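# Put cart bottle behind fridge bottle, close door

## Task

A bottle is already on one refrigerator shelf. Pick up the bottle on the cart and set it upright on that shelf, straight behind the existing one, then close the refrigerator door completely. At the end both bottles must be upright and must stay that way without the robot holding them, and the cart must be resting on its wheels. The task fails if a glass bottle drops a long way, if the door is banged open or shut, or if the robot falls over or is left leaning.

## Robot and tools

ROBOT. TidyBot++: a mobile base (0.54 m long, 0.50 m wide, 0.38 m high) on four powered casters carrying a single seven-joint arm with a two-finger gripper. The shoulder sits 0.12 m ahead of the base centre and 0.68 m above the floor. Two cameras: base_camera, fixed on the front of the base about 0.35 m up and tilted down, giving 644x364 images; wrist_camera, on the hand and looking the way the hand points, giving 644x476 fisheye images. The arm begins folded with the hand pointing down.

FRAMES. Base frame: origin on the floor below the base centre, x forward, y left, z up. hand_pose is reported in this frame and marks the point between the finger pads; its own z axis runs out along the fingers and its y axis is the closing direction. Odometry is the base frame as it was at the start; heading is positive to the left, -3.142 to 3.142. base_tilt is in degrees, positive when leaning forward or right. Odometry counts wheel turns only, so slip looks like travel, and it drifts a few cm and degrees over many moves.

execute_actions. Arguments: actions (a list holding one action, or empty to just get state and pictures) and cameras (list of base_camera, wrist_camera or all; omitted/null means all, [] means none). An action may contain:
- base: exactly one key, each an offset from where the base last measured itself, not a pose. translate_m: metres forward (+) or back, -2 to 2. strafe_m: metres left (+) or right, -2 to 2. rotate_rad: radians, counter-clockwise from above (+), -6.3 to 6.3.
- joints: absolute targets, radians except gripper. joint_1_rad any angle (positive turns the arm clockwise seen from above, opposite to rotate_rad); joint_2_rad -2.249 to 2.249 (shoulder); joint_3_rad any angle; joint_4_rad -2.579 to 2.579 (elbow); joint_5_rad any angle; joint_6_rad -2.099 to 2.099 (wrist); joint_7_rad any angle (hand spin; pointing down, positive is counter-clockwise from above, and 1.57 opens the fingers left/right); gripper_pos 0 (open, about 85 mm gap) to 1 (closed, squeezing about 96-120 N per finger). Gap is roughly 85 x (1 - gripper_pos) mm. Continuous joints take the shorter way, so turn in steps under half a turn.
- speeds: caps for this action only, translate_m and strafe_m 0.05-0.5 m/s, rotate_rad 0.1-1.57 rad/s (defaults are the maxima). Base moves needing over 8.667 s are refused; no action may run beyond 15 s.
Any bad key or out-of-range number rejects the whole call. Motions in one action start together. Joints you omit may keep pushing toward earlier targets.

ARM GEOMETRY. Upper arm 0.42 m, forearm 0.31 m, hand 0.31 m to the hand point. With joint_1_rad 0, joint_3_rad 3.14, joint_5_rad 0 the arm stays in the x-z plane; tilt from vertical (forward positive): upper arm = joint_2_rad, forearm = joint_2_rad - joint_4_rad, hand = that minus joint_6_rad. Reach ahead of the shoulder is the sum of length x sin(tilt), height above it the sum of length x cos(tilt). A downward hand rises to about 0.94 m above the floor at most, less when extended. Closed fingertips reach about 20 mm past the hand point.

OTHER TOOLS. wait(seconds 0-10): commands nothing, returns state and pictures. zoom_image(camera, region [x0,y0,x1,y1] in pixels of that camera's latest full image, at most 504x504): closer look. read_manual(section "licences"): licence text only, no motion. finished_scene(scene = current scene number): ends the scene irreversibly and reports success; do it only once everything is stable.

RESULTS. joint_positions, hand_pose, gripper_pos, base_odometry, base_tilt, motor_effort (percent of max, positive toward higher joint values, peak of the last action in brackets, noisy) and Motor temperatures per joint. base_status/joint_status: done; off_target (stopped away, may still push); contact_stop and time_out (target dropped, holding); not_followed (self-collision check withheld the arm, shown with joint command not followed and cause:, and may be retried later); limit_stop_at_motor_heat. For the gripper, done at 1 means empty; off_target means an object stopped it. A blocked base can report done short of target. on_its_own lists things not commanded. ARM HIT means a hard self or base collision. MOTOR HOT warns at 60 °C; OVER-TEMPERATURE FAULT at 75 °C lets the arm sink. A stop in one call cancels later motion calls in the same reply.

ACCURACY. Friction and load leave the hand a cm or more off; correct by sending last command + (wanted - read) for each joint, but never send a loaded joint its read angle. Trust camera images over hand_pose.

AVOID. Dropping or tipping glass bottles; swinging the door so it slams; knocking the cart over; driving while the arm is snagged high up (tips the robot); shoving the hand sideways when raised; driving the arm into things, which can trip a torque fault (joints 1-4 limit 104.5 N m, 5-7 51.3 N m) freezing the arm 10 s. No check keeps the arm off the base. Things loose may be nudged occasionally, so recheck before finishing. Fewer seconds of robot motion is better.

Each tool is called after "Emit:" as a command line: name --argument value for each argument, lists and objects as JSON in quotes; but a table of rows of numbers goes row by row, as --pt "numbers of a row", without its own name.

## Session

Emit:
execute_actions --actions '[]'

Scene clock: 0.00 s.
Motor temperatures (°C, as the motors report them): [32 26 29 31 31 42 38]
base_odometry: x=+0.000 y=+0.000 heading=+0.000 (m, m, rad; odometry frame)
base_tilt: forward=-0.2 right=+0.2 (deg)
base_status: not commanded
joint_positions: joint_1_rad=+0.018 joint_2_rad=-0.332 joint_3_rad=+3.116 joint_4_rad=-2.496 joint_5_rad=+0.018 joint_6_rad=-0.890 joint_7_rad=+1.531 gripper_pos=+0.000
joint_status: not commanded
motor_effort: joint_1_rad=+0 joint_2_rad=-3 joint_3_rad=+0 joint_4_rad=+13 joint_5_rad=+1 joint_6_rad=+0 joint_7_rad=-1 (%)
hand_pose: x=+0.2694 y=-0.0029 z=+0.5936 quat_wxyz=(+0.010, +0.999, -0.012, +0.044) (m; base frame)
pictures: base_camera, wrist_camera
Images, in order (width x height): base_camera 644x364, wrist_camera 644x476.

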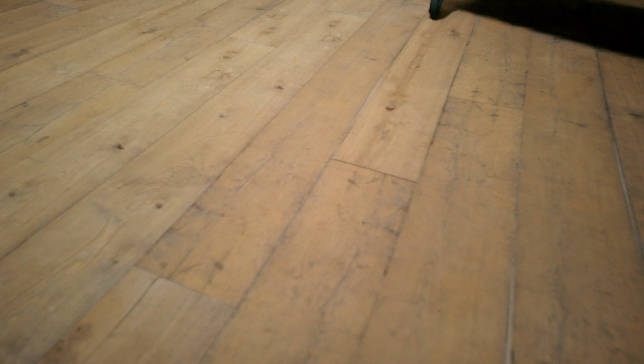

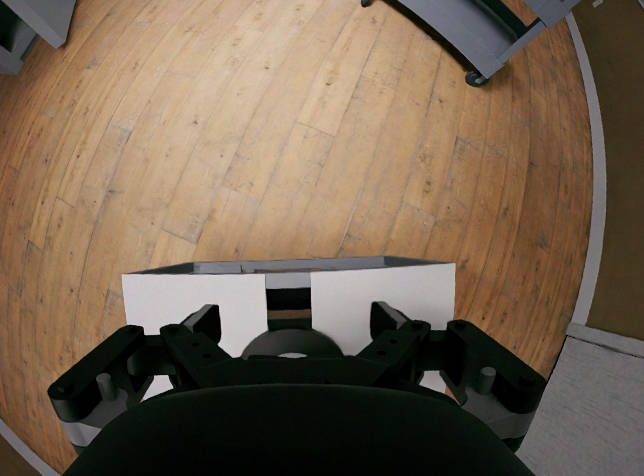

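Emit:
execute_actions --actions '[{"joints":{"joint_6_rad":0.5}}]'

Scene clock: 2.43 s.
Motor temperatures (°C, as the motors report them): [32 26 29 31 31 42 38]
base_odometry: x=+0.000 y=+0.000 heading=+0.000 (m, m, rad; odometry frame)
base_tilt: forward=-0.2 right=+0.2 (deg)
base_status: not commanded
joint_positions: joint_1_rad=+0.018 joint_2_rad=-0.332 joint_3_rad=+3.116 joint_4_rad=-2.496 joint_5_rad=+0.018 joint_6_rad=+0.497 joint_7_rad=+1.531 gripper_pos=+0.000
joint_status: all done
motor_effort: joint_1_rad=+0(0) joint_2_rad=-8(8) joint_3_rad=+0(0) joint_4_rad=+18(18) joint_5_rad=+0(0) joint_6_rad=+10(9) joint_7_rad=-1(1) (%)
hand_pose: x=+0.5520 y=+0.0080 z=+0.8735 quat_wxyz=(-0.010, +0.740, -0.001, +0.672) (m; base frame)
pictures: base_camera, wrist_camera
camera_calibration (this result's frames):
wrist_camera: T_world_to_cam=[[-0.0427011, -0.998748, -0.0260555, 0.0467864], [-0.147942, 0.0321127, -0.988475, 0.992962], [0.988074, -0.0383543, -0.149128, -0.270142], [0, 0, 0, 1]] pos_world=[0.415819, 0.00448002, 0.942451]
Images, in order (width x height): base_camera 644x364, wrist_camera 644x476.

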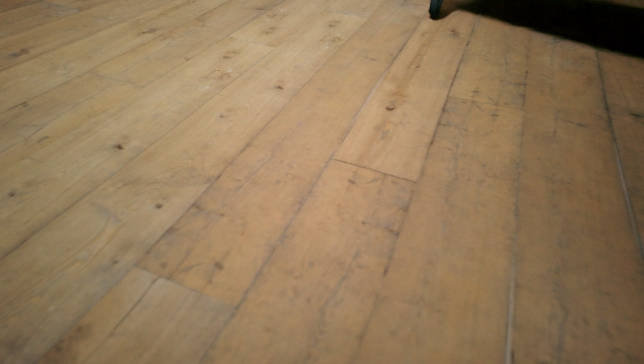

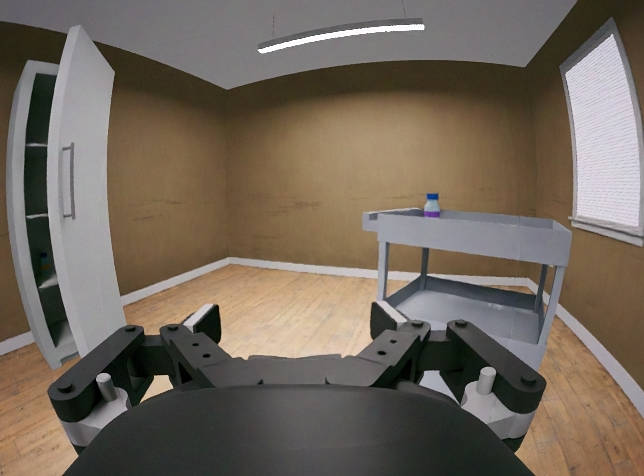

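Emit:
zoom_image --camera "wrist_camera" --region '[0, 20, 200, 380]'

Emit:
zoom_image --camera "wrist_camera" --region '[350, 170, 590, 350]'

Region (0, 20, 200, 380) of wrist_camera's 644x476 image, scaled by 1.400.

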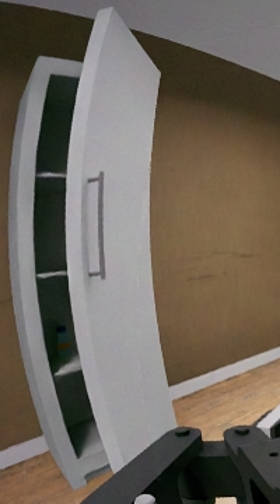

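Region (350, 170, 590, 350) of wrist_camera's 644x476 image, scaled by 2.100; it fills the top 378 rows of this view, and the rest is white.

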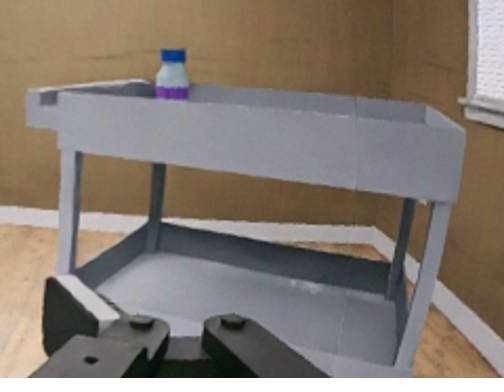

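Emit:
execute_actions --actions '[{"base":{"rotate_rad":1.0},"joints":{"joint_6_rad":0.3}}]'

Scene clock: 8.73 s.
Motor temperatures (°C, as the motors report them): [32 26 29 31 31 42 38]
base_odometry: x=+0.000 y=+0.000 heading=+1.000 (m, m, rad; odometry frame)
base_tilt: forward=-0.2 right=+0.1 (deg)
base_status: done
joint_positions: joint_1_rad=+0.018 joint_2_rad=-0.332 joint_3_rad=+3.115 joint_4_rad=-2.499 joint_5_rad=+0.018 joint_6_rad=+0.307 joint_7_rad=+1.531 gripper_pos=+0.000
joint_status: all done
motor_effort: joint_1_rad=+0(1) joint_2_rad=-8(8) joint_3_rad=+0(0) joint_4_rad=+18(19) joint_5_rad=+0(0) joint_6_rad=+9(10) joint_7_rad=-1(1) (%)
hand_pose: x=+0.5401 y=+0.0069 z=+0.8142 quat_wxyz=(-0.008, +0.802, -0.002, +0.598) (m; base frame)
pictures: base_camera, wrist_camera
camera_calibration (this result's frames):
wrist_camera: T_world_to_cam=[[-0.0500627, -0.998652, -0.0136916, 0.0375448], [-0.334204, 0.0296691, -0.942034, 0.995438], [0.94117, -0.042585, -0.335239, -0.090406], [0, 0, 0, 1]] pos_world=[0.419647, 0.00411051, 0.907943]
Images, in order (width x height): base_camera 644x364, wrist_camera 644x476.

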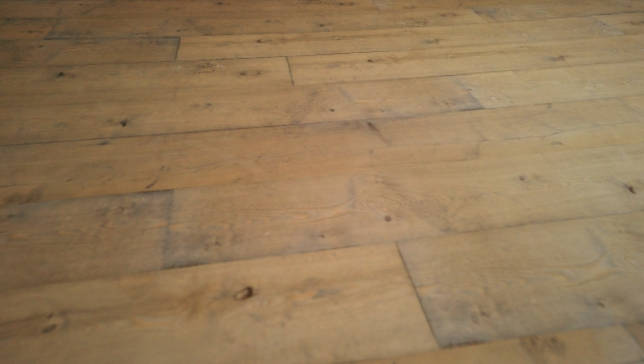

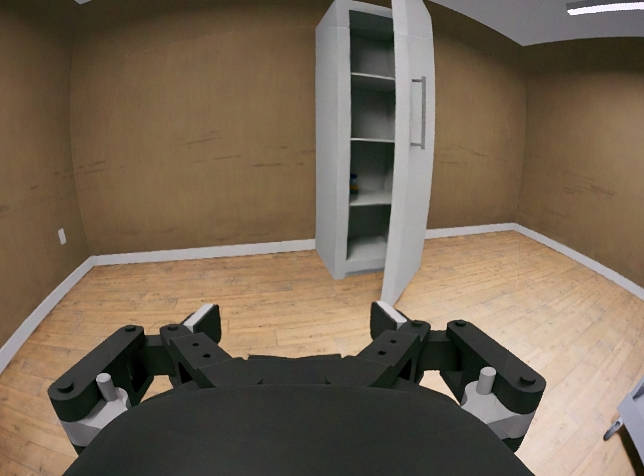

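Emit:
execute_actions --actions '[{"base":{"rotate_rad":0.157},"joints":{"joint_2_rad":0.7,"joint_4_rad":-1.7,"joint_6_rad":0.75,"joint_1_rad":0,"joint_3_rad":3.14,"joint_5_rad":0,"joint_7_rad":1.57}}]' --cameras '[]'

Emit:
execute_actions --actions '[{"base":{"strafe_m":-0.6}}]' --cameras '[]'

Emit:
execute_actions --actions '[{"base":{"translate_m":0.5}}]'

Scene clock: 21.10 s.
Motor temperatures (°C, as the motors report them): [32 26 29 31 31 42 38]
base_odometry: x=+0.000 y=+0.000 heading=+1.156 (m, m, rad; odometry frame)
base_tilt: forward=-0.1 right=+0.1 (deg)
base_status: done
joint_positions: joint_1_rad=+0.018 joint_2_rad=+0.690 joint_3_rad=+3.128 joint_4_rad=-1.722 joint_5_rad=+0.018 joint_6_rad=+0.725 joint_7_rad=+1.531 gripper_pos=+0.000
joint_status: all done
motor_effort: joint_1_rad=+0(1) joint_2_rad=-44(45) joint_3_rad=-1(2) joint_4_rad=+16(18) joint_5_rad=+0(1) joint_6_rad=+9(9) joint_7_rad=-1(1) (%)
hand_pose: x=+0.9055 y=-0.0012 z=+0.7362 quat_wxyz=(-0.014, +0.747, -0.012, +0.665) (m; base frame)
pictures: none
No camera images: the call's "cameras" was empty. Leave "cameras" out to get every camera's image.

Scene clock: 23.67 s.
Motor temperatures (°C, as the motors report them): [32 26 29 31 31 42 38]
base_odometry: x=+0.550 y=-0.241 heading=+1.157 (m, m, rad; odometry frame)
base_tilt: forward=-0.1 right=+0.2 (deg)
base_status: done
joint_positions: joint_1_rad=+0.011 joint_2_rad=+0.690 joint_3_rad=+3.136 joint_4_rad=-1.722 joint_5_rad=+0.018 joint_6_rad=+0.726 joint_7_rad=+1.531 gripper_pos=+0.000
joint_status: not commanded
motor_effort: joint_1_rad=+0(3) joint_2_rad=-44(44) joint_3_rad=-2(3) joint_4_rad=+16(16) joint_5_rad=+0(0) joint_6_rad=+9(9) joint_7_rad=-1(1) (%)
hand_pose: x=+0.9057 y=-0.0007 z=+0.7362 quat_wxyz=(-0.012, +0.747, -0.010, +0.665) (m; base frame)
pictures: none
No camera images: the call's "cameras" was empty. Leave "cameras" out to get every camera's image.

Scene clock: 26.03 s.
Motor temperatures (°C, as the motors report them): [32 26 29 31 31 42 38]
base_odometry: x=+0.751 y=+0.217 heading=+1.156 (m, m, rad; odometry frame)
base_tilt: forward=-0.1 right=+0.2 (deg)
base_status: done
joint_positions: joint_1_rad=+0.011 joint_2_rad=+0.693 joint_3_rad=+3.136 joint_4_rad=-1.715 joint_5_rad=+0.018 joint_6_rad=+0.728 joint_7_rad=+1.531 gripper_pos=+0.000
joint_status: not commanded
motor_effort: joint_1_rad=+0(2) joint_2_rad=-44(47) joint_3_rad=-1(1) joint_4_rad=+16(17) joint_5_rad=+0(0) joint_6_rad=+9(10) joint_7_rad=-1(1) (%)
hand_pose: x=+0.9076 y=-0.0007 z=+0.7386 quat_wxyz=(-0.012, +0.744, -0.010, +0.668) (m; base frame)
pictures: base_camera, wrist_camera
camera_calibration (this result's frames):
wrist_camera: T_world_to_cam=[[-0.0526592, -0.997814, -0.0399384, 0.0690446], [-0.159222, 0.0478717, -0.986081, 0.920967], [0.985837, -0.0455672, -0.161395, -0.630896], [0, 0, 0, 1]] pos_world=[0.772235, -0.00394279, 0.809082]
Images, in order (width x height): base_camera 644x364, wrist_camera 644x476.

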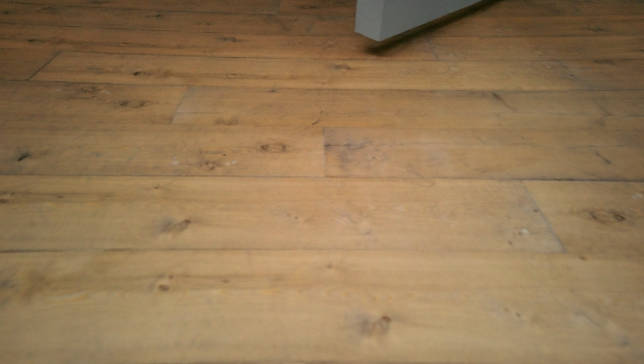

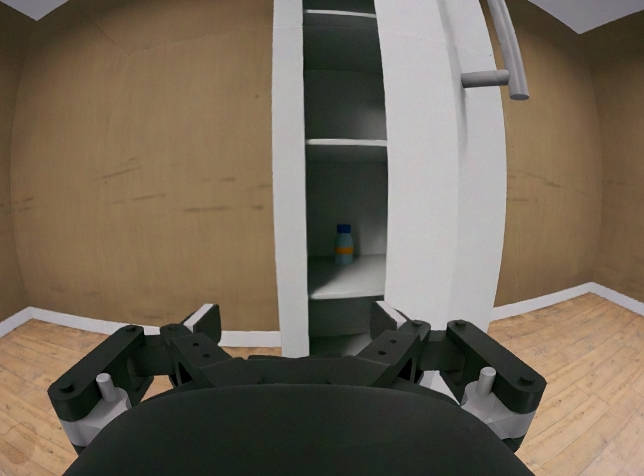

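Emit:
execute_actions --actions '[{"base":{"strafe_m":0.06},"joints":{"gripper_pos":1.0}}]' --cameras '[]'

Emit:
execute_actions --actions '[{"base":{"translate_m":0.27}}]'

Scene clock: 28.90 s.
Motor temperatures (°C, as the motors report them): [32 26 29 31 31 42 38]
base_odometry: x=+0.696 y=+0.241 heading=+1.156 (m, m, rad; odometry frame)
base_tilt: forward=-0.2 right=+0.1 (deg)
base_status: done
joint_positions: joint_1_rad=+0.001 joint_2_rad=+0.693 joint_3_rad=+3.137 joint_4_rad=-1.715 joint_5_rad=+0.018 joint_6_rad=+0.728 joint_7_rad=+1.531 gripper_pos=+0.999
joint_status: all done
motor_effort: joint_1_rad=+0(4) joint_2_rad=-44(44) joint_3_rad=-1(4) joint_4_rad=+16(16) joint_5_rad=+0(0) joint_6_rad=+9(10) joint_7_rad=-1(1) (%)
hand_pose: x=+0.9076 y=+0.0070 z=+0.7386 quat_wxyz=(-0.015, +0.744, -0.006, +0.668) (m; base frame)
pictures: none
No camera images: the call's "cameras" was empty. Leave "cameras" out to get every camera's image.

Scene clock: 30.73 s.
Motor temperatures (°C, as the motors report them): [32 27 29 31 31 42 38]
base_odometry: x=+0.804 y=+0.489 heading=+1.157 (m, m, rad; odometry frame)
base_tilt: forward=-0.1 right=+0.1 (deg)
base_status: done
joint_positions: joint_1_rad=+0.001 joint_2_rad=+0.694 joint_3_rad=+3.137 joint_4_rad=-1.713 joint_5_rad=+0.018 joint_6_rad=+0.730 joint_7_rad=+1.531 gripper_pos=+0.999
joint_status: not commanded
motor_effort: joint_1_rad=+0(2) joint_2_rad=-44(48) joint_3_rad=-1(2) joint_4_rad=+16(17) joint_5_rad=+0(0) joint_6_rad=+9(10) joint_7_rad=-1(1) (%)
hand_pose: x=+0.9084 y=+0.0070 z=+0.7393 quat_wxyz=(-0.015, +0.744, -0.006, +0.668) (m; base frame)
pictures: base_camera, wrist_camera
camera_calibration (this result's frames):
wrist_camera: T_world_to_cam=[[-0.0429115, -0.998298, -0.0394998, 0.0675733], [-0.157225, 0.0457913, -0.986501, 0.919892], [0.98663, -0.0361219, -0.158922, -0.633761], [0, 0, 0, 1]] pos_world=[0.772817, 0.00244261, 0.809424]
Images, in order (width x height): base_camera 644x364, wrist_camera 644x476.

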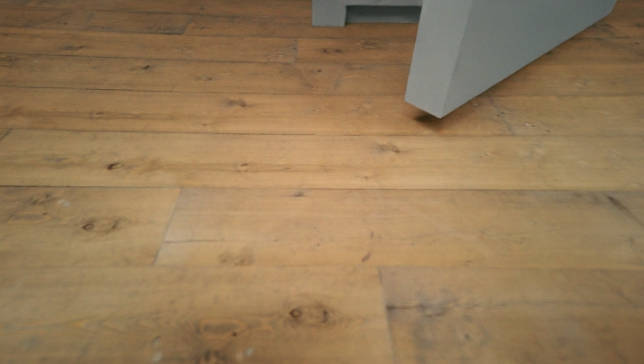

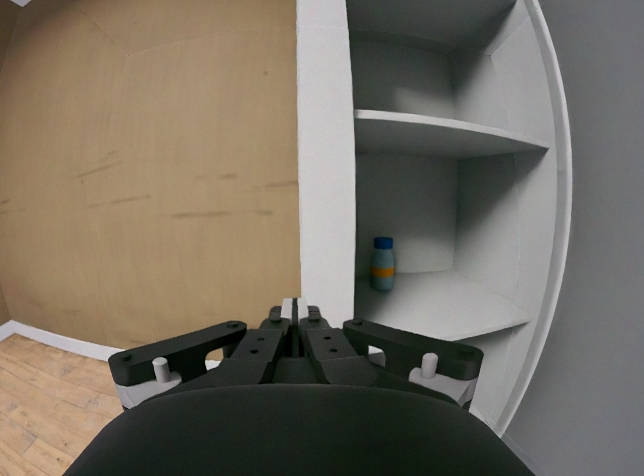

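Emit:
execute_actions --actions '[{"base":{"strafe_m":-0.3},"speeds":{"strafe_m":0.08}}]'

Scene clock: 36.70 s.
Motor temperatures (°C, as the motors report them): [32 27 29 31 31 42 38]
base_odometry: x=+1.079 y=+0.368 heading=+1.157 (m, m, rad; odometry frame)
base_tilt: forward=-0.1 right=+0.1 (deg)
base_status: done
joint_positions: joint_1_rad=-0.012 joint_2_rad=+0.693 joint_3_rad=+3.135 joint_4_rad=-1.712 joint_5_rad=+0.018 joint_6_rad=+0.730 joint_7_rad=+1.531 gripper_pos=+0.999
joint_status: not commanded
motor_effort: joint_1_rad=+0(9) joint_2_rad=-44(48) joint_3_rad=-1(4) joint_4_rad=+16(24) joint_5_rad=+0(2) joint_6_rad=+9(10) joint_7_rad=-1(1) (%)
hand_pose: x=+0.9083 y=+0.0177 z=+0.7406 quat_wxyz=(-0.020, +0.743, -0.001, +0.669) (m; base frame)
pictures: base_camera, wrist_camera
camera_calibration (this result's frames):
wrist_camera: T_world_to_cam=[[-0.0291899, -0.998745, -0.040695, 0.0668059], [-0.155748, 0.0447596, -0.986782, 0.919569], [0.987365, -0.0224659, -0.156859, -0.635524], [0, 0, 0, 1]] pos_world=[0.772666, 0.0112849, 0.810445]
Images, in order (width x height): base_camera 644x364, wrist_camera 644x476.

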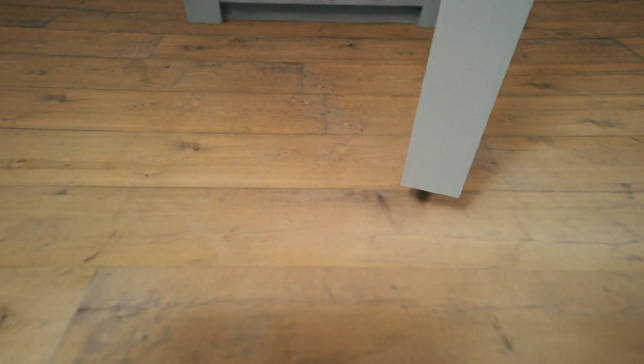

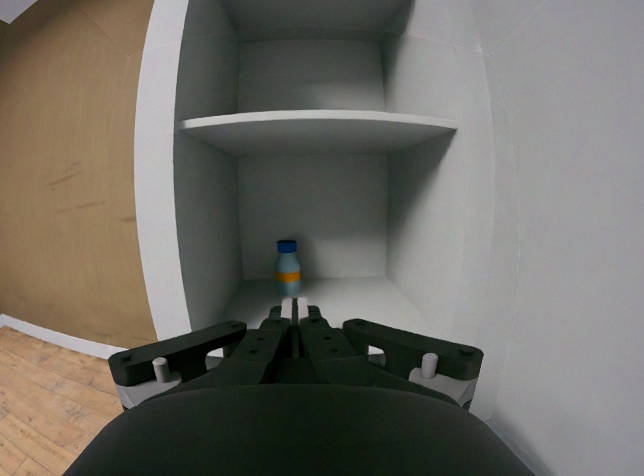

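Emit:
execute_actions --actions '[{"base":{"strafe_m":-0.3},"speeds":{"strafe_m":0.08},"joints":{"gripper_pos":0}}]'

Scene clock: 41.67 s.
Motor temperatures (°C, as the motors report them): [32 27 29 31 31 42 38]
base_odometry: x=+1.354 y=+0.248 heading=+1.158 (m, m, rad; odometry frame)
base_tilt: forward=-0.1 right=+0.1 (deg)
base_status: done
joint_positions: joint_1_rad=-0.069 joint_2_rad=+0.693 joint_3_rad=+3.094 joint_4_rad=-1.712 joint_5_rad=+0.018 joint_6_rad=+0.730 joint_7_rad=+1.531 gripper_pos=+0.000
joint_status: all done
motor_effort: joint_1_rad=+15(18) joint_2_rad=-42(45) joint_3_rad=+7(9) joint_4_rad=+16(17) joint_5_rad=+0(4) joint_6_rad=+9(10) joint_7_rad=-1(1) (%)
hand_pose: x=+0.9034 y=+0.0859 z=+0.7415 quat_wxyz=(-0.060, +0.742, +0.023, +0.667) (m; base frame)
pictures: base_camera, wrist_camera
camera_calibration (this result's frames):
wrist_camera: T_world_to_cam=[[0.0592008, -0.996007, -0.0668225, 0.0740906], [-0.160988, 0.0565377, -0.985336, 0.919333], [0.985179, 0.0690902, -0.156998, -0.634813], [0, 0, 0, 1]] pos_world=[0.76902, 0.0656771, 0.811138]
Images, in order (width x height): base_camera 644x364, wrist_camera 644x476.

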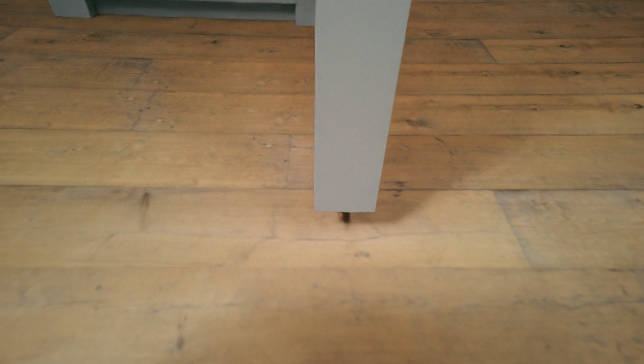

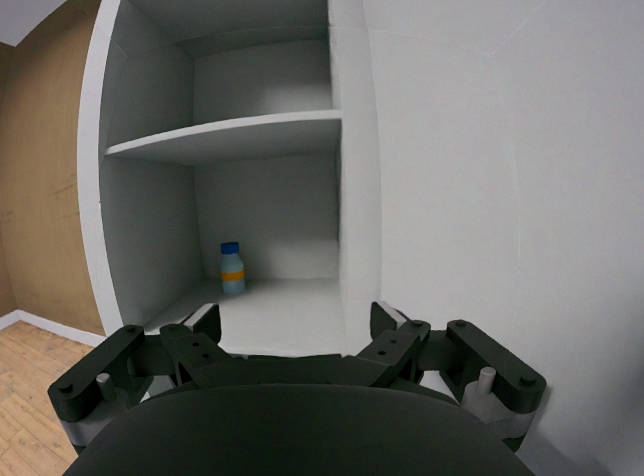

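Emit:
execute_actions --actions '[{"joints":{"joint_1_rad":-1.6,"joint_2_rad":-0.3,"joint_3_rad":3.14,"joint_4_rad":-2.2,"joint_6_rad":0.0}}]' --cameras '[]'

Emit:
execute_actions --actions '[{"joints":{"joint_1_rad":-3.14}}]'

Scene clock: 54.77 s.
Motor temperatures (°C, as the motors report them): [32 27 29 31 31 42 38]
base_odometry: x=+1.354 y=+0.248 heading=+1.157 (m, m, rad; odometry frame)
base_tilt: forward=-0.1 right=+0.1 (deg)
base_status: not commanded
joint_positions: joint_1_rad=-1.576 joint_2_rad=-0.283 joint_3_rad=+3.137 joint_4_rad=-2.179 joint_5_rad=+0.018 joint_6_rad=+0.024 joint_7_rad=+1.531 gripper_pos=+0.000
joint_status: all done
motor_effort: joint_1_rad=+0(15) joint_2_rad=-12(48) joint_3_rad=+0(7) joint_4_rad=+20(20) joint_5_rad=+0(1) joint_6_rad=+8(10) joint_7_rad=-1(1) (%)
hand_pose: x=+0.1127 y=+0.4775 z=+0.8932 quat_wxyz=(-0.426, +0.572, +0.566, +0.413) (m; base frame)
pictures: none
No camera images: the call's "cameras" was empty. Leave "cameras" out to get every camera's image.

Scene clock: 57.53 s.
Motor temperatures (°C, as the motors report them): [32 27 29 31 31 42 38]
base_odometry: x=+1.354 y=+0.248 heading=+1.157 (m, m, rad; odometry frame)
base_tilt: forward=-0.2 right=+0.1 (deg)
base_status: not commanded
joint_positions: joint_1_rad=-3.116 joint_2_rad=-0.283 joint_3_rad=+3.137 joint_4_rad=-2.179 joint_5_rad=+0.018 joint_6_rad=+0.024 joint_7_rad=+1.531 gripper_pos=+0.000
joint_status: all done
motor_effort: joint_1_rad=+0(0) joint_2_rad=-11(13) joint_3_rad=-1(0) joint_4_rad=+20(19) joint_5_rad=+0(0) joint_6_rad=+9(8) joint_7_rad=-1(1) (%)
hand_pose: x=-0.3585 y=+0.0083 z=+0.8932 quat_wxyz=(-0.593, +0.017, +0.805, +0.000) (m; base frame)
pictures: base_camera, wrist_camera
camera_calibration (this result's frames):
wrist_camera: T_world_to_cam=[[0.0823812, 0.996436, -0.0181257, 0.0298788], [0.343802, -0.0454857, -0.93794, 1.00956], [-0.935422, 0.0710369, -0.346324, 0.118136], [0, 0, 0, 1]] pos_world=[-0.239044, 0.0077563, 0.988363]
Images, in order (width x height): base_camera 644x364, wrist_camera 644x476.

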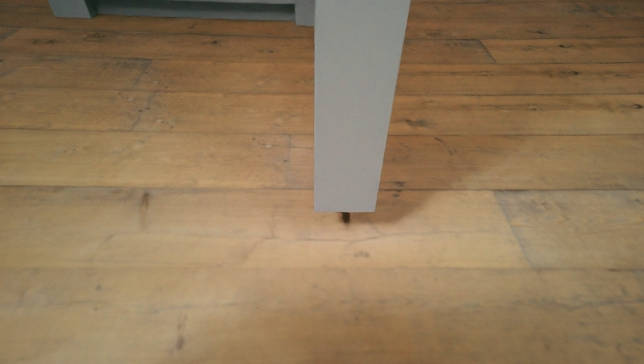

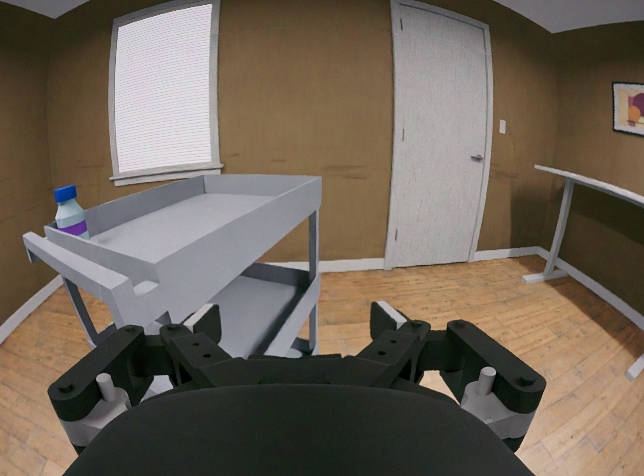

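Emit:
execute_actions --actions '[{"base":{"strafe_m":-0.48},"joints":{"joint_1_rad":-3.16,"joint_2_rad":-0.08,"joint_4_rad":-1.71,"joint_6_rad":-0.35}}]'

Scene clock: 65.40 s.
Motor temperatures (°C, as the motors report them): [32 27 29 32 31 42 38]
base_odometry: x=+1.794 y=+0.055 heading=+1.158 (m, m, rad; odometry frame)
base_tilt: forward=-0.2 right=+0.1 (deg)
base_status: done
joint_positions: joint_1_rad=-3.141 joint_2_rad=-0.098 joint_3_rad=+3.137 joint_4_rad=-1.729 joint_5_rad=+0.018 joint_6_rad=-0.326 joint_7_rad=+1.531 gripper_pos=+0.000
joint_status: all done
motor_effort: joint_1_rad=+0(1) joint_2_rad=-20(20) joint_3_rad=-1(1) joint_4_rad=+20(21) joint_5_rad=+0(0) joint_6_rad=+9(9) joint_7_rad=-1(1) (%)
hand_pose: x=-0.4418 y=-0.0021 z=+0.9644 quat_wxyz=(-0.558, +0.009, +0.830, -0.005) (m; base frame)
pictures: base_camera, wrist_camera
camera_calibration (this result's frames):
wrist_camera: T_world_to_cam=[[0.0646321, 0.997836, -0.0120965, 0.0347314], [0.423163, -0.0383833, -0.90524, 1.108], [-0.903745, 0.0533888, -0.424728, 0.155114], [0, 0, 0, 1]] pos_world=[-0.330927, -0.000408835, 1.06931]
Images, in order (width x height): base_camera 644x364, wrist_camera 644x476.

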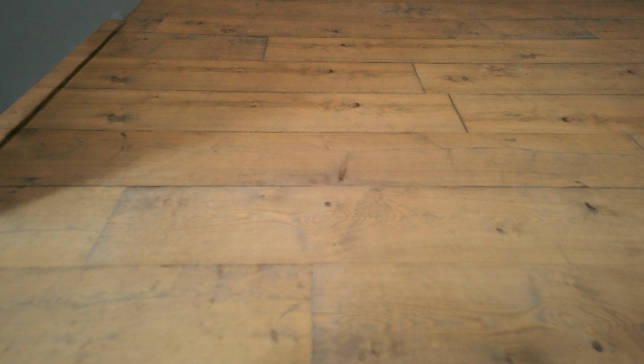

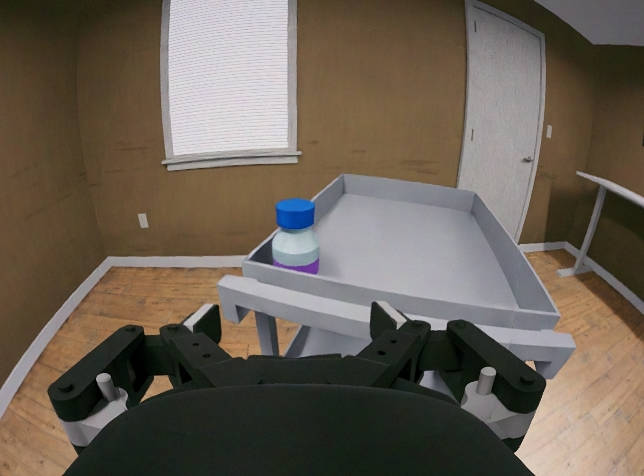

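Emit:
execute_actions --actions '[{"joints":{"joint_2_rad":0.222,"joint_4_rad":-1.487,"joint_6_rad":-0.215}}]' --cameras '["wrist_camera"]'

Scene clock: 70.20 s.
Motor temperatures (°C, as the motors report them): [32 27 29 32 31 42 38]
base_odometry: x=+1.794 y=+0.055 heading=+1.158 (m, m, rad; odometry frame)
base_tilt: forward=-0.2 right=+0.2 (deg)
base_status: not commanded
joint_positions: joint_1_rad=-3.141 joint_2_rad=+0.219 joint_3_rad=+3.137 joint_4_rad=-1.509 joint_5_rad=+0.018 joint_6_rad=-0.240 joint_7_rad=+1.531 gripper_pos=+0.000
joint_status: all done
motor_effort: joint_1_rad=+0(0) joint_2_rad=-32(35) joint_3_rad=+0(1) joint_4_rad=+20(21) joint_5_rad=+1(0) joint_6_rad=+8(9) joint_7_rad=-1(1) (%)
hand_pose: x=-0.5699 y=-0.0026 z=+0.9229 quat_wxyz=(-0.554, +0.009, +0.833, -0.006) (m; base frame)
pictures: wrist_camera
camera_calibration (this result's frames):
wrist_camera: T_world_to_cam=[[0.0633465, 0.997906, -0.0130859, 0.0432129], [0.433257, -0.0393104, -0.900413, 1.12589], [-0.899042, 0.0513685, -0.43484, 0.0337974], [0, 0, 0, 1]] pos_world=[-0.460152, -0.000599233, 1.02903]
Images, in order (width x height): wrist_camera 644x476.

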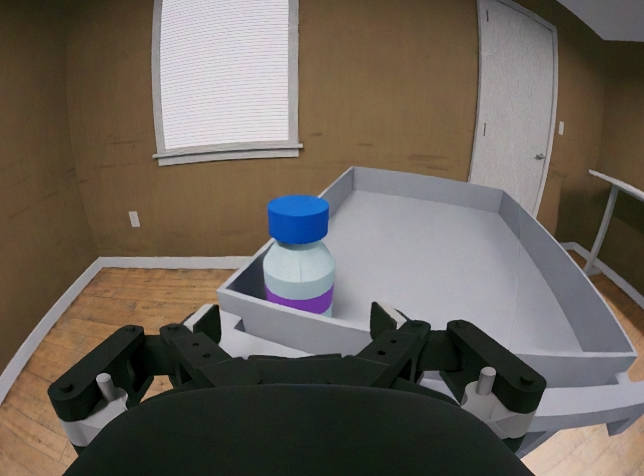

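Emit:
execute_actions --actions '[{"base":{"translate_m":-0.07},"speeds":{"translate_m":0.1},"joints":{"joint_2_rad":0.18}}]' --cameras '["wrist_camera"]'

Scene clock: 73.43 s.
Motor temperatures (°C, as the motors report them): [32 27 29 32 31 42 38]
base_odometry: x=+1.766 y=-0.009 heading=+1.158 (m, m, rad; odometry frame)
base_tilt: forward=-0.2 right=+0.1 (deg)
base_status: done
joint_positions: joint_1_rad=-3.141 joint_2_rad=+0.192 joint_3_rad=+3.137 joint_4_rad=-1.504 joint_5_rad=+0.018 joint_6_rad=-0.238 joint_7_rad=+1.531 gripper_pos=+0.000
joint_status: all done
motor_effort: joint_1_rad=+1(1) joint_2_rad=-32(35) joint_3_rad=-1(1) joint_4_rad=+20(21) joint_5_rad=+0(0) joint_6_rad=+8(9) joint_7_rad=-1(1) (%)
hand_pose: x=-0.5641 y=-0.0026 z=+0.9455 quat_wxyz=(-0.568, +0.009, +0.823, -0.006) (m; base frame)
pictures: wrist_camera
camera_calibration (this result's frames):
wrist_camera: T_world_to_cam=[[0.0628153, 0.997908, -0.0153082, 0.0449608], [0.401504, -0.0393101, -0.915013, 1.13962], [-0.9137, 0.0513306, -0.403134, 0.0106107], [0, 0, 0, 1]] pos_world=[-0.450691, -0.000612909, 1.04773]
Images, in order (width x height): wrist_camera 644x476.

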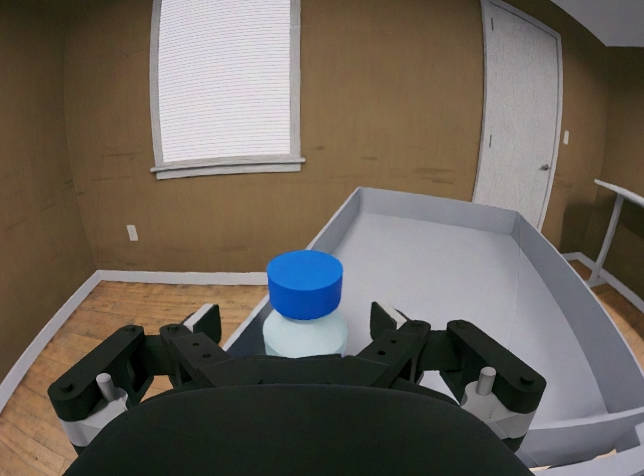

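Emit:
execute_actions --actions '[{"base":{"translate_m":-0.055},"speeds":{"translate_m":0.08},"joints":{"joint_2_rad":0.21}}]' --cameras '["wrist_camera"]'

Scene clock: 75.87 s.
Motor temperatures (°C, as the motors report them): [32 27 29 32 31 42 38]
base_odometry: x=+1.744 y=-0.060 heading=+1.158 (m, m, rad; odometry frame)
base_tilt: forward=-0.2 right=+0.1 (deg)
base_status: done
joint_positions: joint_1_rad=-3.141 joint_2_rad=+0.203 joint_3_rad=+3.137 joint_4_rad=-1.504 joint_5_rad=+0.018 joint_6_rad=-0.237 joint_7_rad=+1.531 gripper_pos=+0.000
joint_status: all done
motor_effort: joint_1_rad=+1(1) joint_2_rad=-32(34) joint_3_rad=-1(1) joint_4_rad=+20(21) joint_5_rad=+0(1) joint_6_rad=+8(8) joint_7_rad=-1(1) (%)
hand_pose: x=-0.5672 y=-0.0026 z=+0.9376 quat_wxyz=(-0.564, +0.009, +0.826, -0.006) (m; base frame)
pictures: wrist_camera
camera_calibration (this result's frames):
wrist_camera: T_world_to_cam=[[0.0629757, 0.997908, -0.0146177, 0.0444828], [0.411715, -0.0393192, -0.910464, 1.13523], [-0.909134, 0.0513188, -0.41333, 0.0167085], [0, 0, 0, 1]] pos_world=[-0.455003, -0.000610772, 1.04114]
Images, in order (width x height): wrist_camera 644x476.

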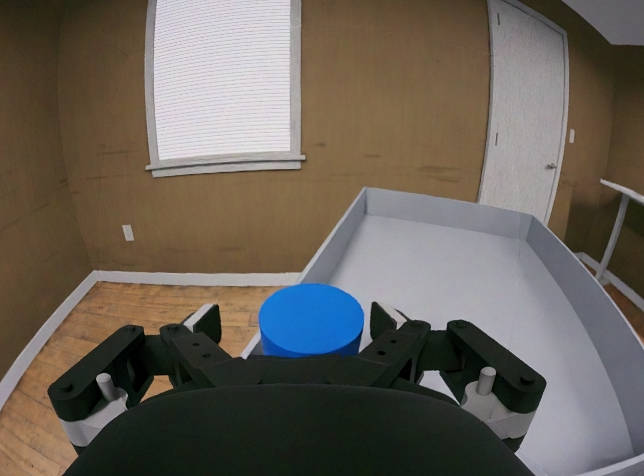

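Emit:
execute_actions --actions '[{"base":{"strafe_m":0.009},"joints":{"gripper_pos":0.15}}]' --cameras '[]'

Emit:
execute_actions --actions '[{"joints":{"gripper_pos":1.0}}]' --cameras '["wrist_camera"]'

Scene clock: 77.80 s.
Motor temperatures (°C, as the motors report them): [32 27 29 32 31 42 38]
base_odometry: x=+1.736 y=-0.056 heading=+1.158 (m, m, rad; odometry frame)
base_tilt: forward=-0.2 right=+0.1 (deg)
base_status: done
joint_positions: joint_1_rad=-3.143 joint_2_rad=+0.203 joint_3_rad=+3.138 joint_4_rad=-1.504 joint_5_rad=+0.018 joint_6_rad=-0.237 joint_7_rad=+1.531 gripper_pos=+0.150
joint_status: all done
motor_effort: joint_1_rad=+0(3) joint_2_rad=-32(34) joint_3_rad=-1(3) joint_4_rad=+20(21) joint_5_rad=+0(1) joint_6_rad=+8(9) joint_7_rad=-1(1) (%)
hand_pose: x=-0.5673 y=-0.0034 z=+0.9377 quat_wxyz=(-0.564, +0.009, +0.826, -0.006) (m; base frame)
pictures: none
No camera images: the call's "cameras" was empty. Leave "cameras" out to get every camera's image.

Scene clock: 78.83 s.
Motor temperatures (°C, as the motors report them): [32 27 29 32 31 42 38]
base_odometry: x=+1.736 y=-0.056 heading=+1.158 (m, m, rad; odometry frame)
base_tilt: forward=-0.2 right=+0.1 (deg)
base_status: not commanded
joint_positions: joint_1_rad=-3.143 joint_2_rad=+0.203 joint_3_rad=+3.138 joint_4_rad=-1.503 joint_5_rad=+0.018 joint_6_rad=-0.236 joint_7_rad=+1.531 gripper_pos=+0.428
joint_status: gripper_pos off_target (ended at +0.428, target +1.000)
motor_effort: joint_1_rad=+0(1) joint_2_rad=-32(33) joint_3_rad=+0(2) joint_4_rad=+20(21) joint_5_rad=+1(1) joint_6_rad=+9(9) joint_7_rad=-1(0) (%)
hand_pose: x=-0.5674 y=-0.0034 z=+0.9380 quat_wxyz=(-0.564, +0.009, +0.826, -0.006) (m; base frame)
pictures: wrist_camera
camera_calibration (this result's frames):
wrist_camera: T_world_to_cam=[[0.0619663, 0.997975, -0.014355, 0.0444427], [0.410807, -0.0386105, -0.910904, 1.13552], [-0.909614, 0.0505483, -0.412367, 0.0155988], [0, 0, 0, 1]] pos_world=[-0.455045, -0.00129825, 1.04142]
Images, in order (width x height): wrist_camera 644x476.

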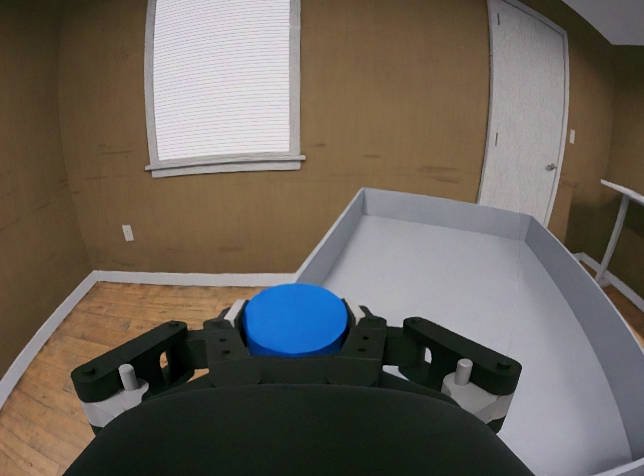

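Emit:
execute_actions --actions '[{"joints":{"joint_2_rad":0.21,"joint_4_rad":-1.07,"joint_6_rad":-0.64}}]' --cameras '["wrist_camera"]'

Scene clock: 82.17 s.
Motor temperatures (°C, as the motors report them): [32 27 29 32 31 42 38]
base_odometry: x=+1.736 y=-0.056 heading=+1.158 (m, m, rad; odometry frame)
base_tilt: forward=-0.1 right=+0.1 (deg)
base_status: not commanded
joint_positions: joint_1_rad=-3.143 joint_2_rad=+0.234 joint_3_rad=+3.138 joint_4_rad=-1.109 joint_5_rad=+0.018 joint_6_rad=-0.640 joint_7_rad=+1.531 gripper_pos=+0.428
joint_status: all done
motor_effort: joint_1_rad=+1(1) joint_2_rad=-37(41) joint_3_rad=-1(1) joint_4_rad=+24(25) joint_5_rad=+0(1) joint_6_rad=+12(13) joint_7_rad=-1(1) (%)
hand_pose: x=-0.5702 y=-0.0013 z=+1.0375 quat_wxyz=(-0.548, +0.012, +0.837, -0.004) (m; base frame)
pictures: wrist_camera
camera_calibration (this result's frames):
wrist_camera: T_world_to_cam=[[0.0695938, 0.997503, -0.0119885, 0.0458263], [0.44611, -0.0418687, -0.893998, 1.22993], [-0.892268, 0.0568686, -0.447911, 0.100696], [0, 0, 0, 1]] pos_world=[-0.462026, 0.000057246, 1.14521]
Images, in order (width x height): wrist_camera 644x476.

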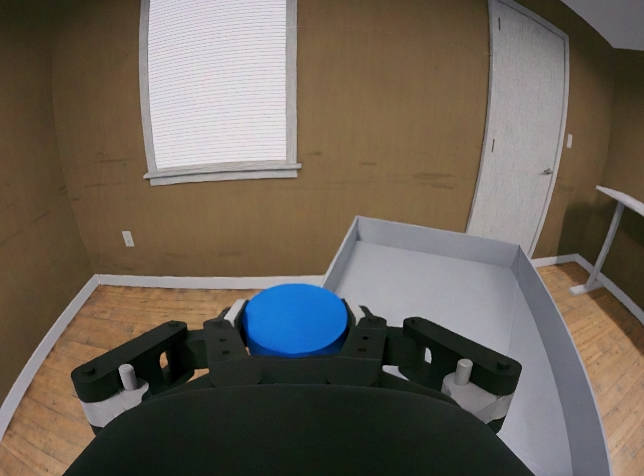

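Emit:
execute_actions --actions '[{"base":{"translate_m":0.12},"speeds":{"translate_m":0.2},"joints":{"joint_2_rad":-0.39,"joint_4_rad":-1.65,"joint_6_rad":-0.63}}]' --cameras '[]'

Emit:
execute_actions --actions '[{"base":{"strafe_m":0.79},"speeds":{"strafe_m":0.35},"joints":{"joint_1_rad":-1.6}}]'

Scene clock: 86.20 s.
Motor temperatures (°C, as the motors report them): [32 27 29 32 31 42 38]
base_odometry: x=+1.784 y=+0.054 heading=+1.158 (m, m, rad; odometry frame)
base_tilt: forward=-0.2 right=+0.1 (deg)
base_status: done
joint_positions: joint_1_rad=-3.144 joint_2_rad=-0.357 joint_3_rad=+3.138 joint_4_rad=-1.656 joint_5_rad=+0.018 joint_6_rad=-0.640 joint_7_rad=+1.531 gripper_pos=+0.428
joint_status: all done
motor_effort: joint_1_rad=+0(2) joint_2_rad=-12(45) joint_3_rad=+0(0) joint_4_rad=+23(25) joint_5_rad=+1(1) joint_6_rad=+12(13) joint_7_rad=-1(1) (%)
hand_pose: x=-0.3270 y=-0.0009 z=+1.0487 quat_wxyz=(-0.566, +0.011, +0.824, -0.004) (m; base frame)
pictures: none
No camera images: the call's "cameras" was empty. Leave "cameras" out to get every camera's image.

Scene clock: 89.53 s.
Motor temperatures (°C, as the motors report them): [32 27 29 32 31 42 38]
base_odometry: x=+1.060 y=+0.371 heading=+1.158 (m, m, rad; odometry frame)
base_tilt: forward=-0.1 right=+0.1 (deg)
base_status: done
joint_positions: joint_1_rad=-1.623 joint_2_rad=-0.359 joint_3_rad=+3.139 joint_4_rad=-1.656 joint_5_rad=+0.018 joint_6_rad=-0.640 joint_7_rad=+1.531 gripper_pos=+0.428
joint_status: all done
motor_effort: joint_1_rad=+0(3) joint_2_rad=-13(17) joint_3_rad=-1(3) joint_4_rad=+23(24) joint_5_rad=+1(1) joint_6_rad=+12(13) joint_7_rad=-1(1) (%)
hand_pose: x=+0.0961 y=+0.4450 z=+1.0491 quat_wxyz=(-0.413, +0.576, +0.589, +0.388) (m; base frame)
pictures: base_camera, wrist_camera
camera_calibration (this result's frames):
wrist_camera: T_world_to_cam=[[0.999724, -0.0192437, -0.0135036, -0.0809036], [-0.0201642, -0.406611, -0.913379, 1.18929], [0.0120861, 0.913399, -0.406886, 0.163938], [0, 0, 0, 1]] pos_world=[0.102881, 0.33228, 1.15188]
Images, in order (width x height): base_camera 644x364, wrist_camera 644x476.

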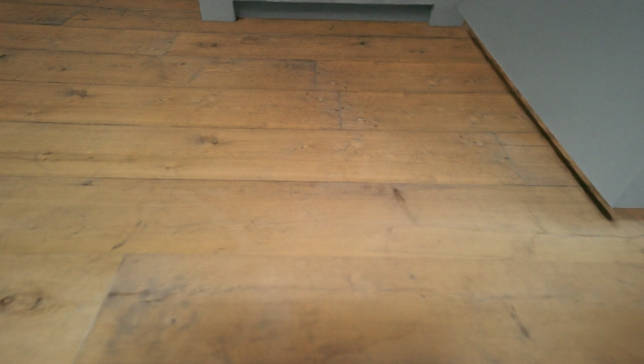

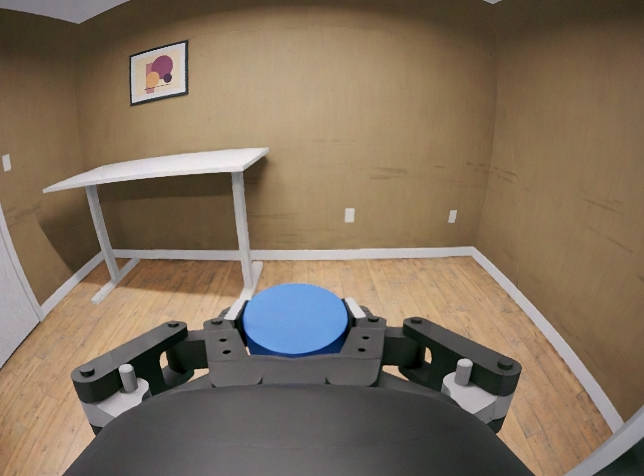

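Emit:
execute_actions --actions '[{"joints":{"joint_1_rad":0.15,"joint_2_rad":0.78,"joint_4_rad":-1.155,"joint_6_rad":0.09}}]'

Scene clock: 95.80 s.
Motor temperatures (°C, as the motors report them): [32 27 29 32 31 42 38]
base_odometry: x=+1.060 y=+0.371 heading=+1.158 (m, m, rad; odometry frame)
base_tilt: forward=-0.1 right=+0.2 (deg)
base_status: not commanded
joint_positions: joint_1_rad=+0.142 joint_2_rad=+0.804 joint_3_rad=+3.140 joint_4_rad=-1.198 joint_5_rad=+0.018 joint_6_rad=+0.041 joint_7_rad=+1.531 gripper_pos=+0.428
joint_status: joint_4_rad off_target (ended at -1.198, target -1.155); the others done
motor_effort: joint_1_rad=-1(5) joint_2_rad=-58(60) joint_3_rad=-2(3) joint_4_rad=+23(24) joint_5_rad=+1(1) joint_6_rad=+12(12) joint_7_rad=-1(1) (%)
hand_pose: x=+0.9870 y=-0.1216 z=+0.7234 quat_wxyz=(+0.032, +0.828, -0.068, +0.555) (m; base frame)
pictures: base_camera, wrist_camera
camera_calibration (this result's frames):
wrist_camera: T_world_to_cam=[[-0.202115, -0.979246, -0.0150281, 0.083752], [-0.417516, 0.100035, -0.903146, 1.1257], [0.885906, -0.176265, -0.42907, -0.440683], [0, 0, 0, 1]] pos_world=[0.87733, -0.108273, 0.828848]
Images, in order (width x height): base_camera 644x364, wrist_camera 644x476.

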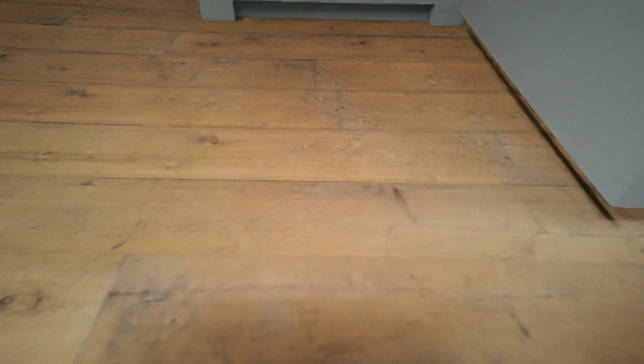

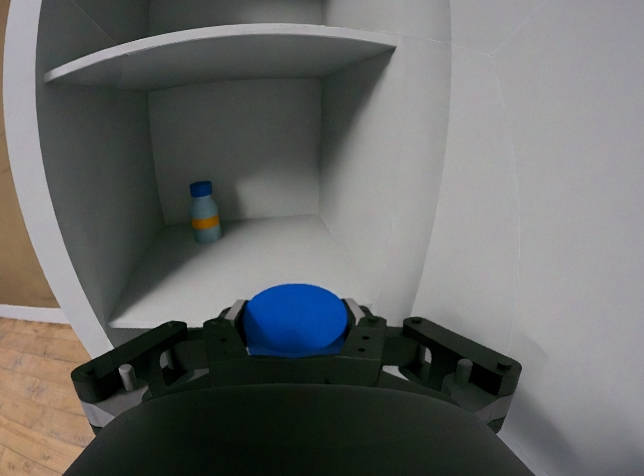

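Emit:
execute_actions --actions '[{"base":{"translate_m":0.3},"speeds":{"translate_m":0.15},"joints":{"joint_6_rad":0.11}}]'

Scene clock: 99.90 s.
Motor temperatures (°C, as the motors report them): [32 28 29 32 31 42 38]
base_odometry: x=+1.180 y=+0.646 heading=+1.158 (m, m, rad; odometry frame)
base_tilt: forward=-0.1 right=+0.1 (deg)
base_status: done
joint_positions: joint_1_rad=+0.142 joint_2_rad=+0.806 joint_3_rad=+3.140 joint_4_rad=-1.194 joint_5_rad=+0.018 joint_6_rad=+0.064 joint_7_rad=+1.531 gripper_pos=+0.428
joint_status: all done
motor_effort: joint_1_rad=+0(2) joint_2_rad=-57(60) joint_3_rad=-1(2) joint_4_rad=+22(24) joint_5_rad=+0(0) joint_6_rad=+12(13) joint_7_rad=-1(1) (%)
hand_pose: x=+0.9906 y=-0.1220 z=+0.7307 quat_wxyz=(+0.033, +0.821, -0.067, +0.566) (m; base frame)
pictures: base_camera, wrist_camera
camera_calibration (this result's frames):
wrist_camera: T_world_to_cam=[[-0.201394, -0.979367, -0.0167485, 0.0847345], [-0.395126, 0.0968749, -0.913505, 1.11888], [0.896279, -0.177357, -0.406484, -0.46775], [0, 0, 0, 1]] pos_world=[0.878399, -0.108364, 0.833391]
Images, in order (width x height): base_camera 644x364, wrist_camera 644x476.

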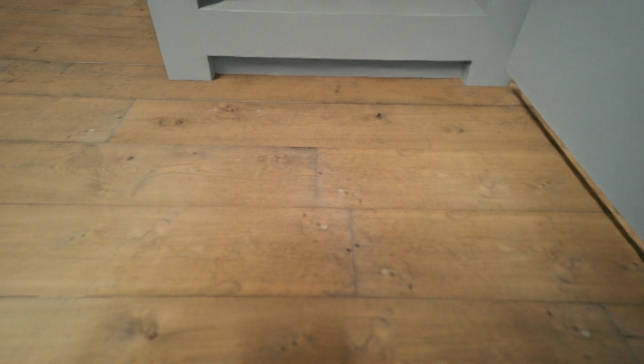

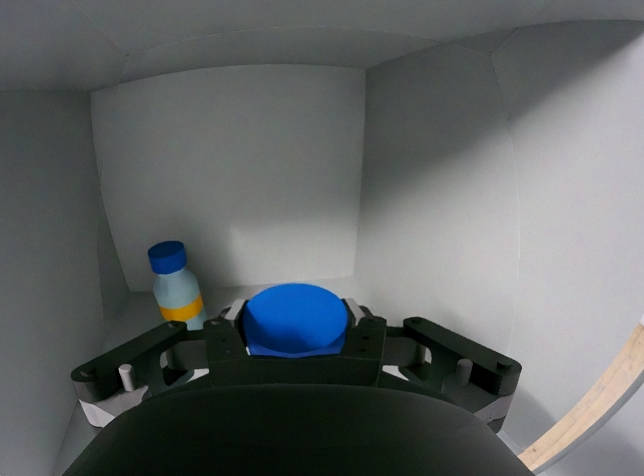

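Emit:
execute_actions --actions '[{"base":{"translate_m":0.12},"speeds":{"translate_m":0.12},"joints":{"joint_2_rad":0.83,"joint_6_rad":0.16}}]' --cameras '["wrist_camera"]'

Scene clock: 103.67 s.
Motor temperatures (°C, as the motors report them): [32 28 29 32 31 42 38]
base_odometry: x=+1.228 y=+0.756 heading=+1.159 (m, m, rad; odometry frame)
base_tilt: forward=-0.1 right=+0.1 (deg)
base_status: done
joint_positions: joint_1_rad=+0.142 joint_2_rad=+0.858 joint_3_rad=+3.140 joint_4_rad=-1.190 joint_5_rad=+0.018 joint_6_rad=+0.116 joint_7_rad=+1.531 gripper_pos=+0.428
joint_status: all done
motor_effort: joint_1_rad=+0(3) joint_2_rad=-58(61) joint_3_rad=-1(2) joint_4_rad=+21(23) joint_5_rad=+0(0) joint_6_rad=+13(13) joint_7_rad=-1(1) (%)
hand_pose: x=+0.9991 y=-0.1229 z=+0.7022 quat_wxyz=(+0.032, +0.820, -0.067, +0.567) (m; base frame)
pictures: wrist_camera
camera_calibration (this result's frames):
wrist_camera: T_world_to_cam=[[-0.200574, -0.979523, -0.0174602, 0.0847116], [-0.39146, 0.0964704, -0.915124, 1.09368], [0.89807, -0.176715, -0.402794, -0.491482], [0, 0, 0, 1]] pos_world=[0.886507, -0.109383, 0.804363]
Images, in order (width x height): wrist_camera 644x476.

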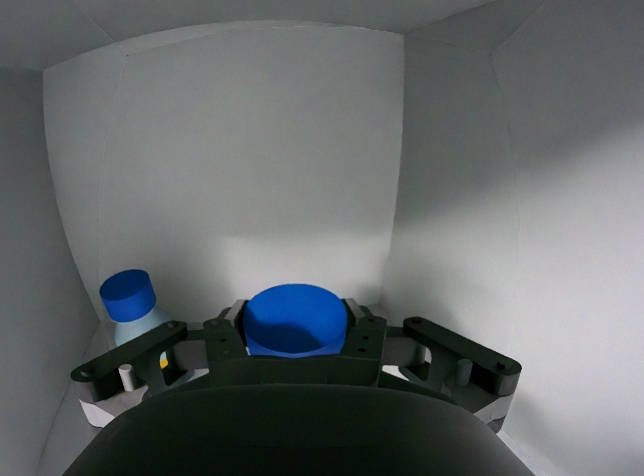

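Emit:
execute_actions --actions '[{"joints":{"joint_2_rad":0.865,"joint_6_rad":0.18}}]' --cameras '[]'

Scene clock: 105.57 s.
Motor temperatures (°C, as the motors report them): [32 28 29 32 31 42 38]
base_odometry: x=+1.228 y=+0.756 heading=+1.159 (m, m, rad; odometry frame)
base_tilt: forward=-0.1 right=+0.2 (deg)
base_status: not commanded
joint_positions: joint_1_rad=+0.142 joint_2_rad=+0.890 joint_3_rad=+3.140 joint_4_rad=-1.190 joint_5_rad=+0.018 joint_6_rad=+0.133 joint_7_rad=+1.531 gripper_pos=+0.428
joint_status: all done
motor_effort: joint_1_rad=+0(0) joint_2_rad=-61(60) joint_3_rad=-1(2) joint_4_rad=+22(23) joint_5_rad=+0(0) joint_6_rad=+12(12) joint_7_rad=-1(1) (%)
hand_pose: x=+1.0014 y=-0.1231 z=+0.6790 quat_wxyz=(+0.032, +0.824, -0.067, +0.562) (m; base frame)
pictures: none
No camera images: the call's "cameras" was empty. Leave "cameras" out to get every camera's image.

No contact yet; lower a bit more.

Emit:
execute_actions --actions '[{"joints":{"joint_2_rad":0.895,"joint_6_rad":0.20}}]' --cameras '["wrist_camera"]'

Scene clock: 107.20 s.
Motor temperatures (°C, as the motors report them): [32 28 29 32 31 42 38]
base_odometry: x=+1.228 y=+0.756 heading=+1.159 (m, m, rad; odometry frame)
base_tilt: forward=-0.1 right=+0.1 (deg)
base_status: not commanded
joint_positions: joint_1_rad=+0.142 joint_2_rad=+0.913 joint_3_rad=+3.140 joint_4_rad=-1.190 joint_5_rad=+0.018 joint_6_rad=+0.157 joint_7_rad=+1.531 gripper_pos=+0.428
joint_status: all done
motor_effort: joint_1_rad=+0(1) joint_2_rad=-60(62) joint_3_rad=-1(2) joint_4_rad=+22(22) joint_5_rad=+0(0) joint_6_rad=+12(13) joint_7_rad=-1(1) (%)
hand_pose: x=+1.0038 y=-0.1234 z=+0.6654 quat_wxyz=(+0.032, +0.824, -0.067, +0.562) (m; base frame)
pictures: wrist_camera
camera_calibration (this result's frames):
wrist_camera: T_world_to_cam=[[-0.200242, -0.979599, -0.0170184, 0.0839274], [-0.404035, 0.0983895, -0.909437, 1.07096], [0.892557, -0.175232, -0.415494, -0.496435], [0, 0, 0, 1]] pos_world=[0.89261, -0.110148, 0.769137]
Images, in order (width x height): wrist_camera 644x476.

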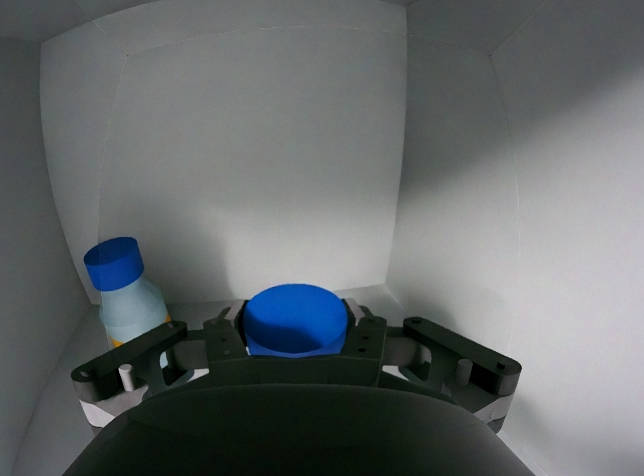

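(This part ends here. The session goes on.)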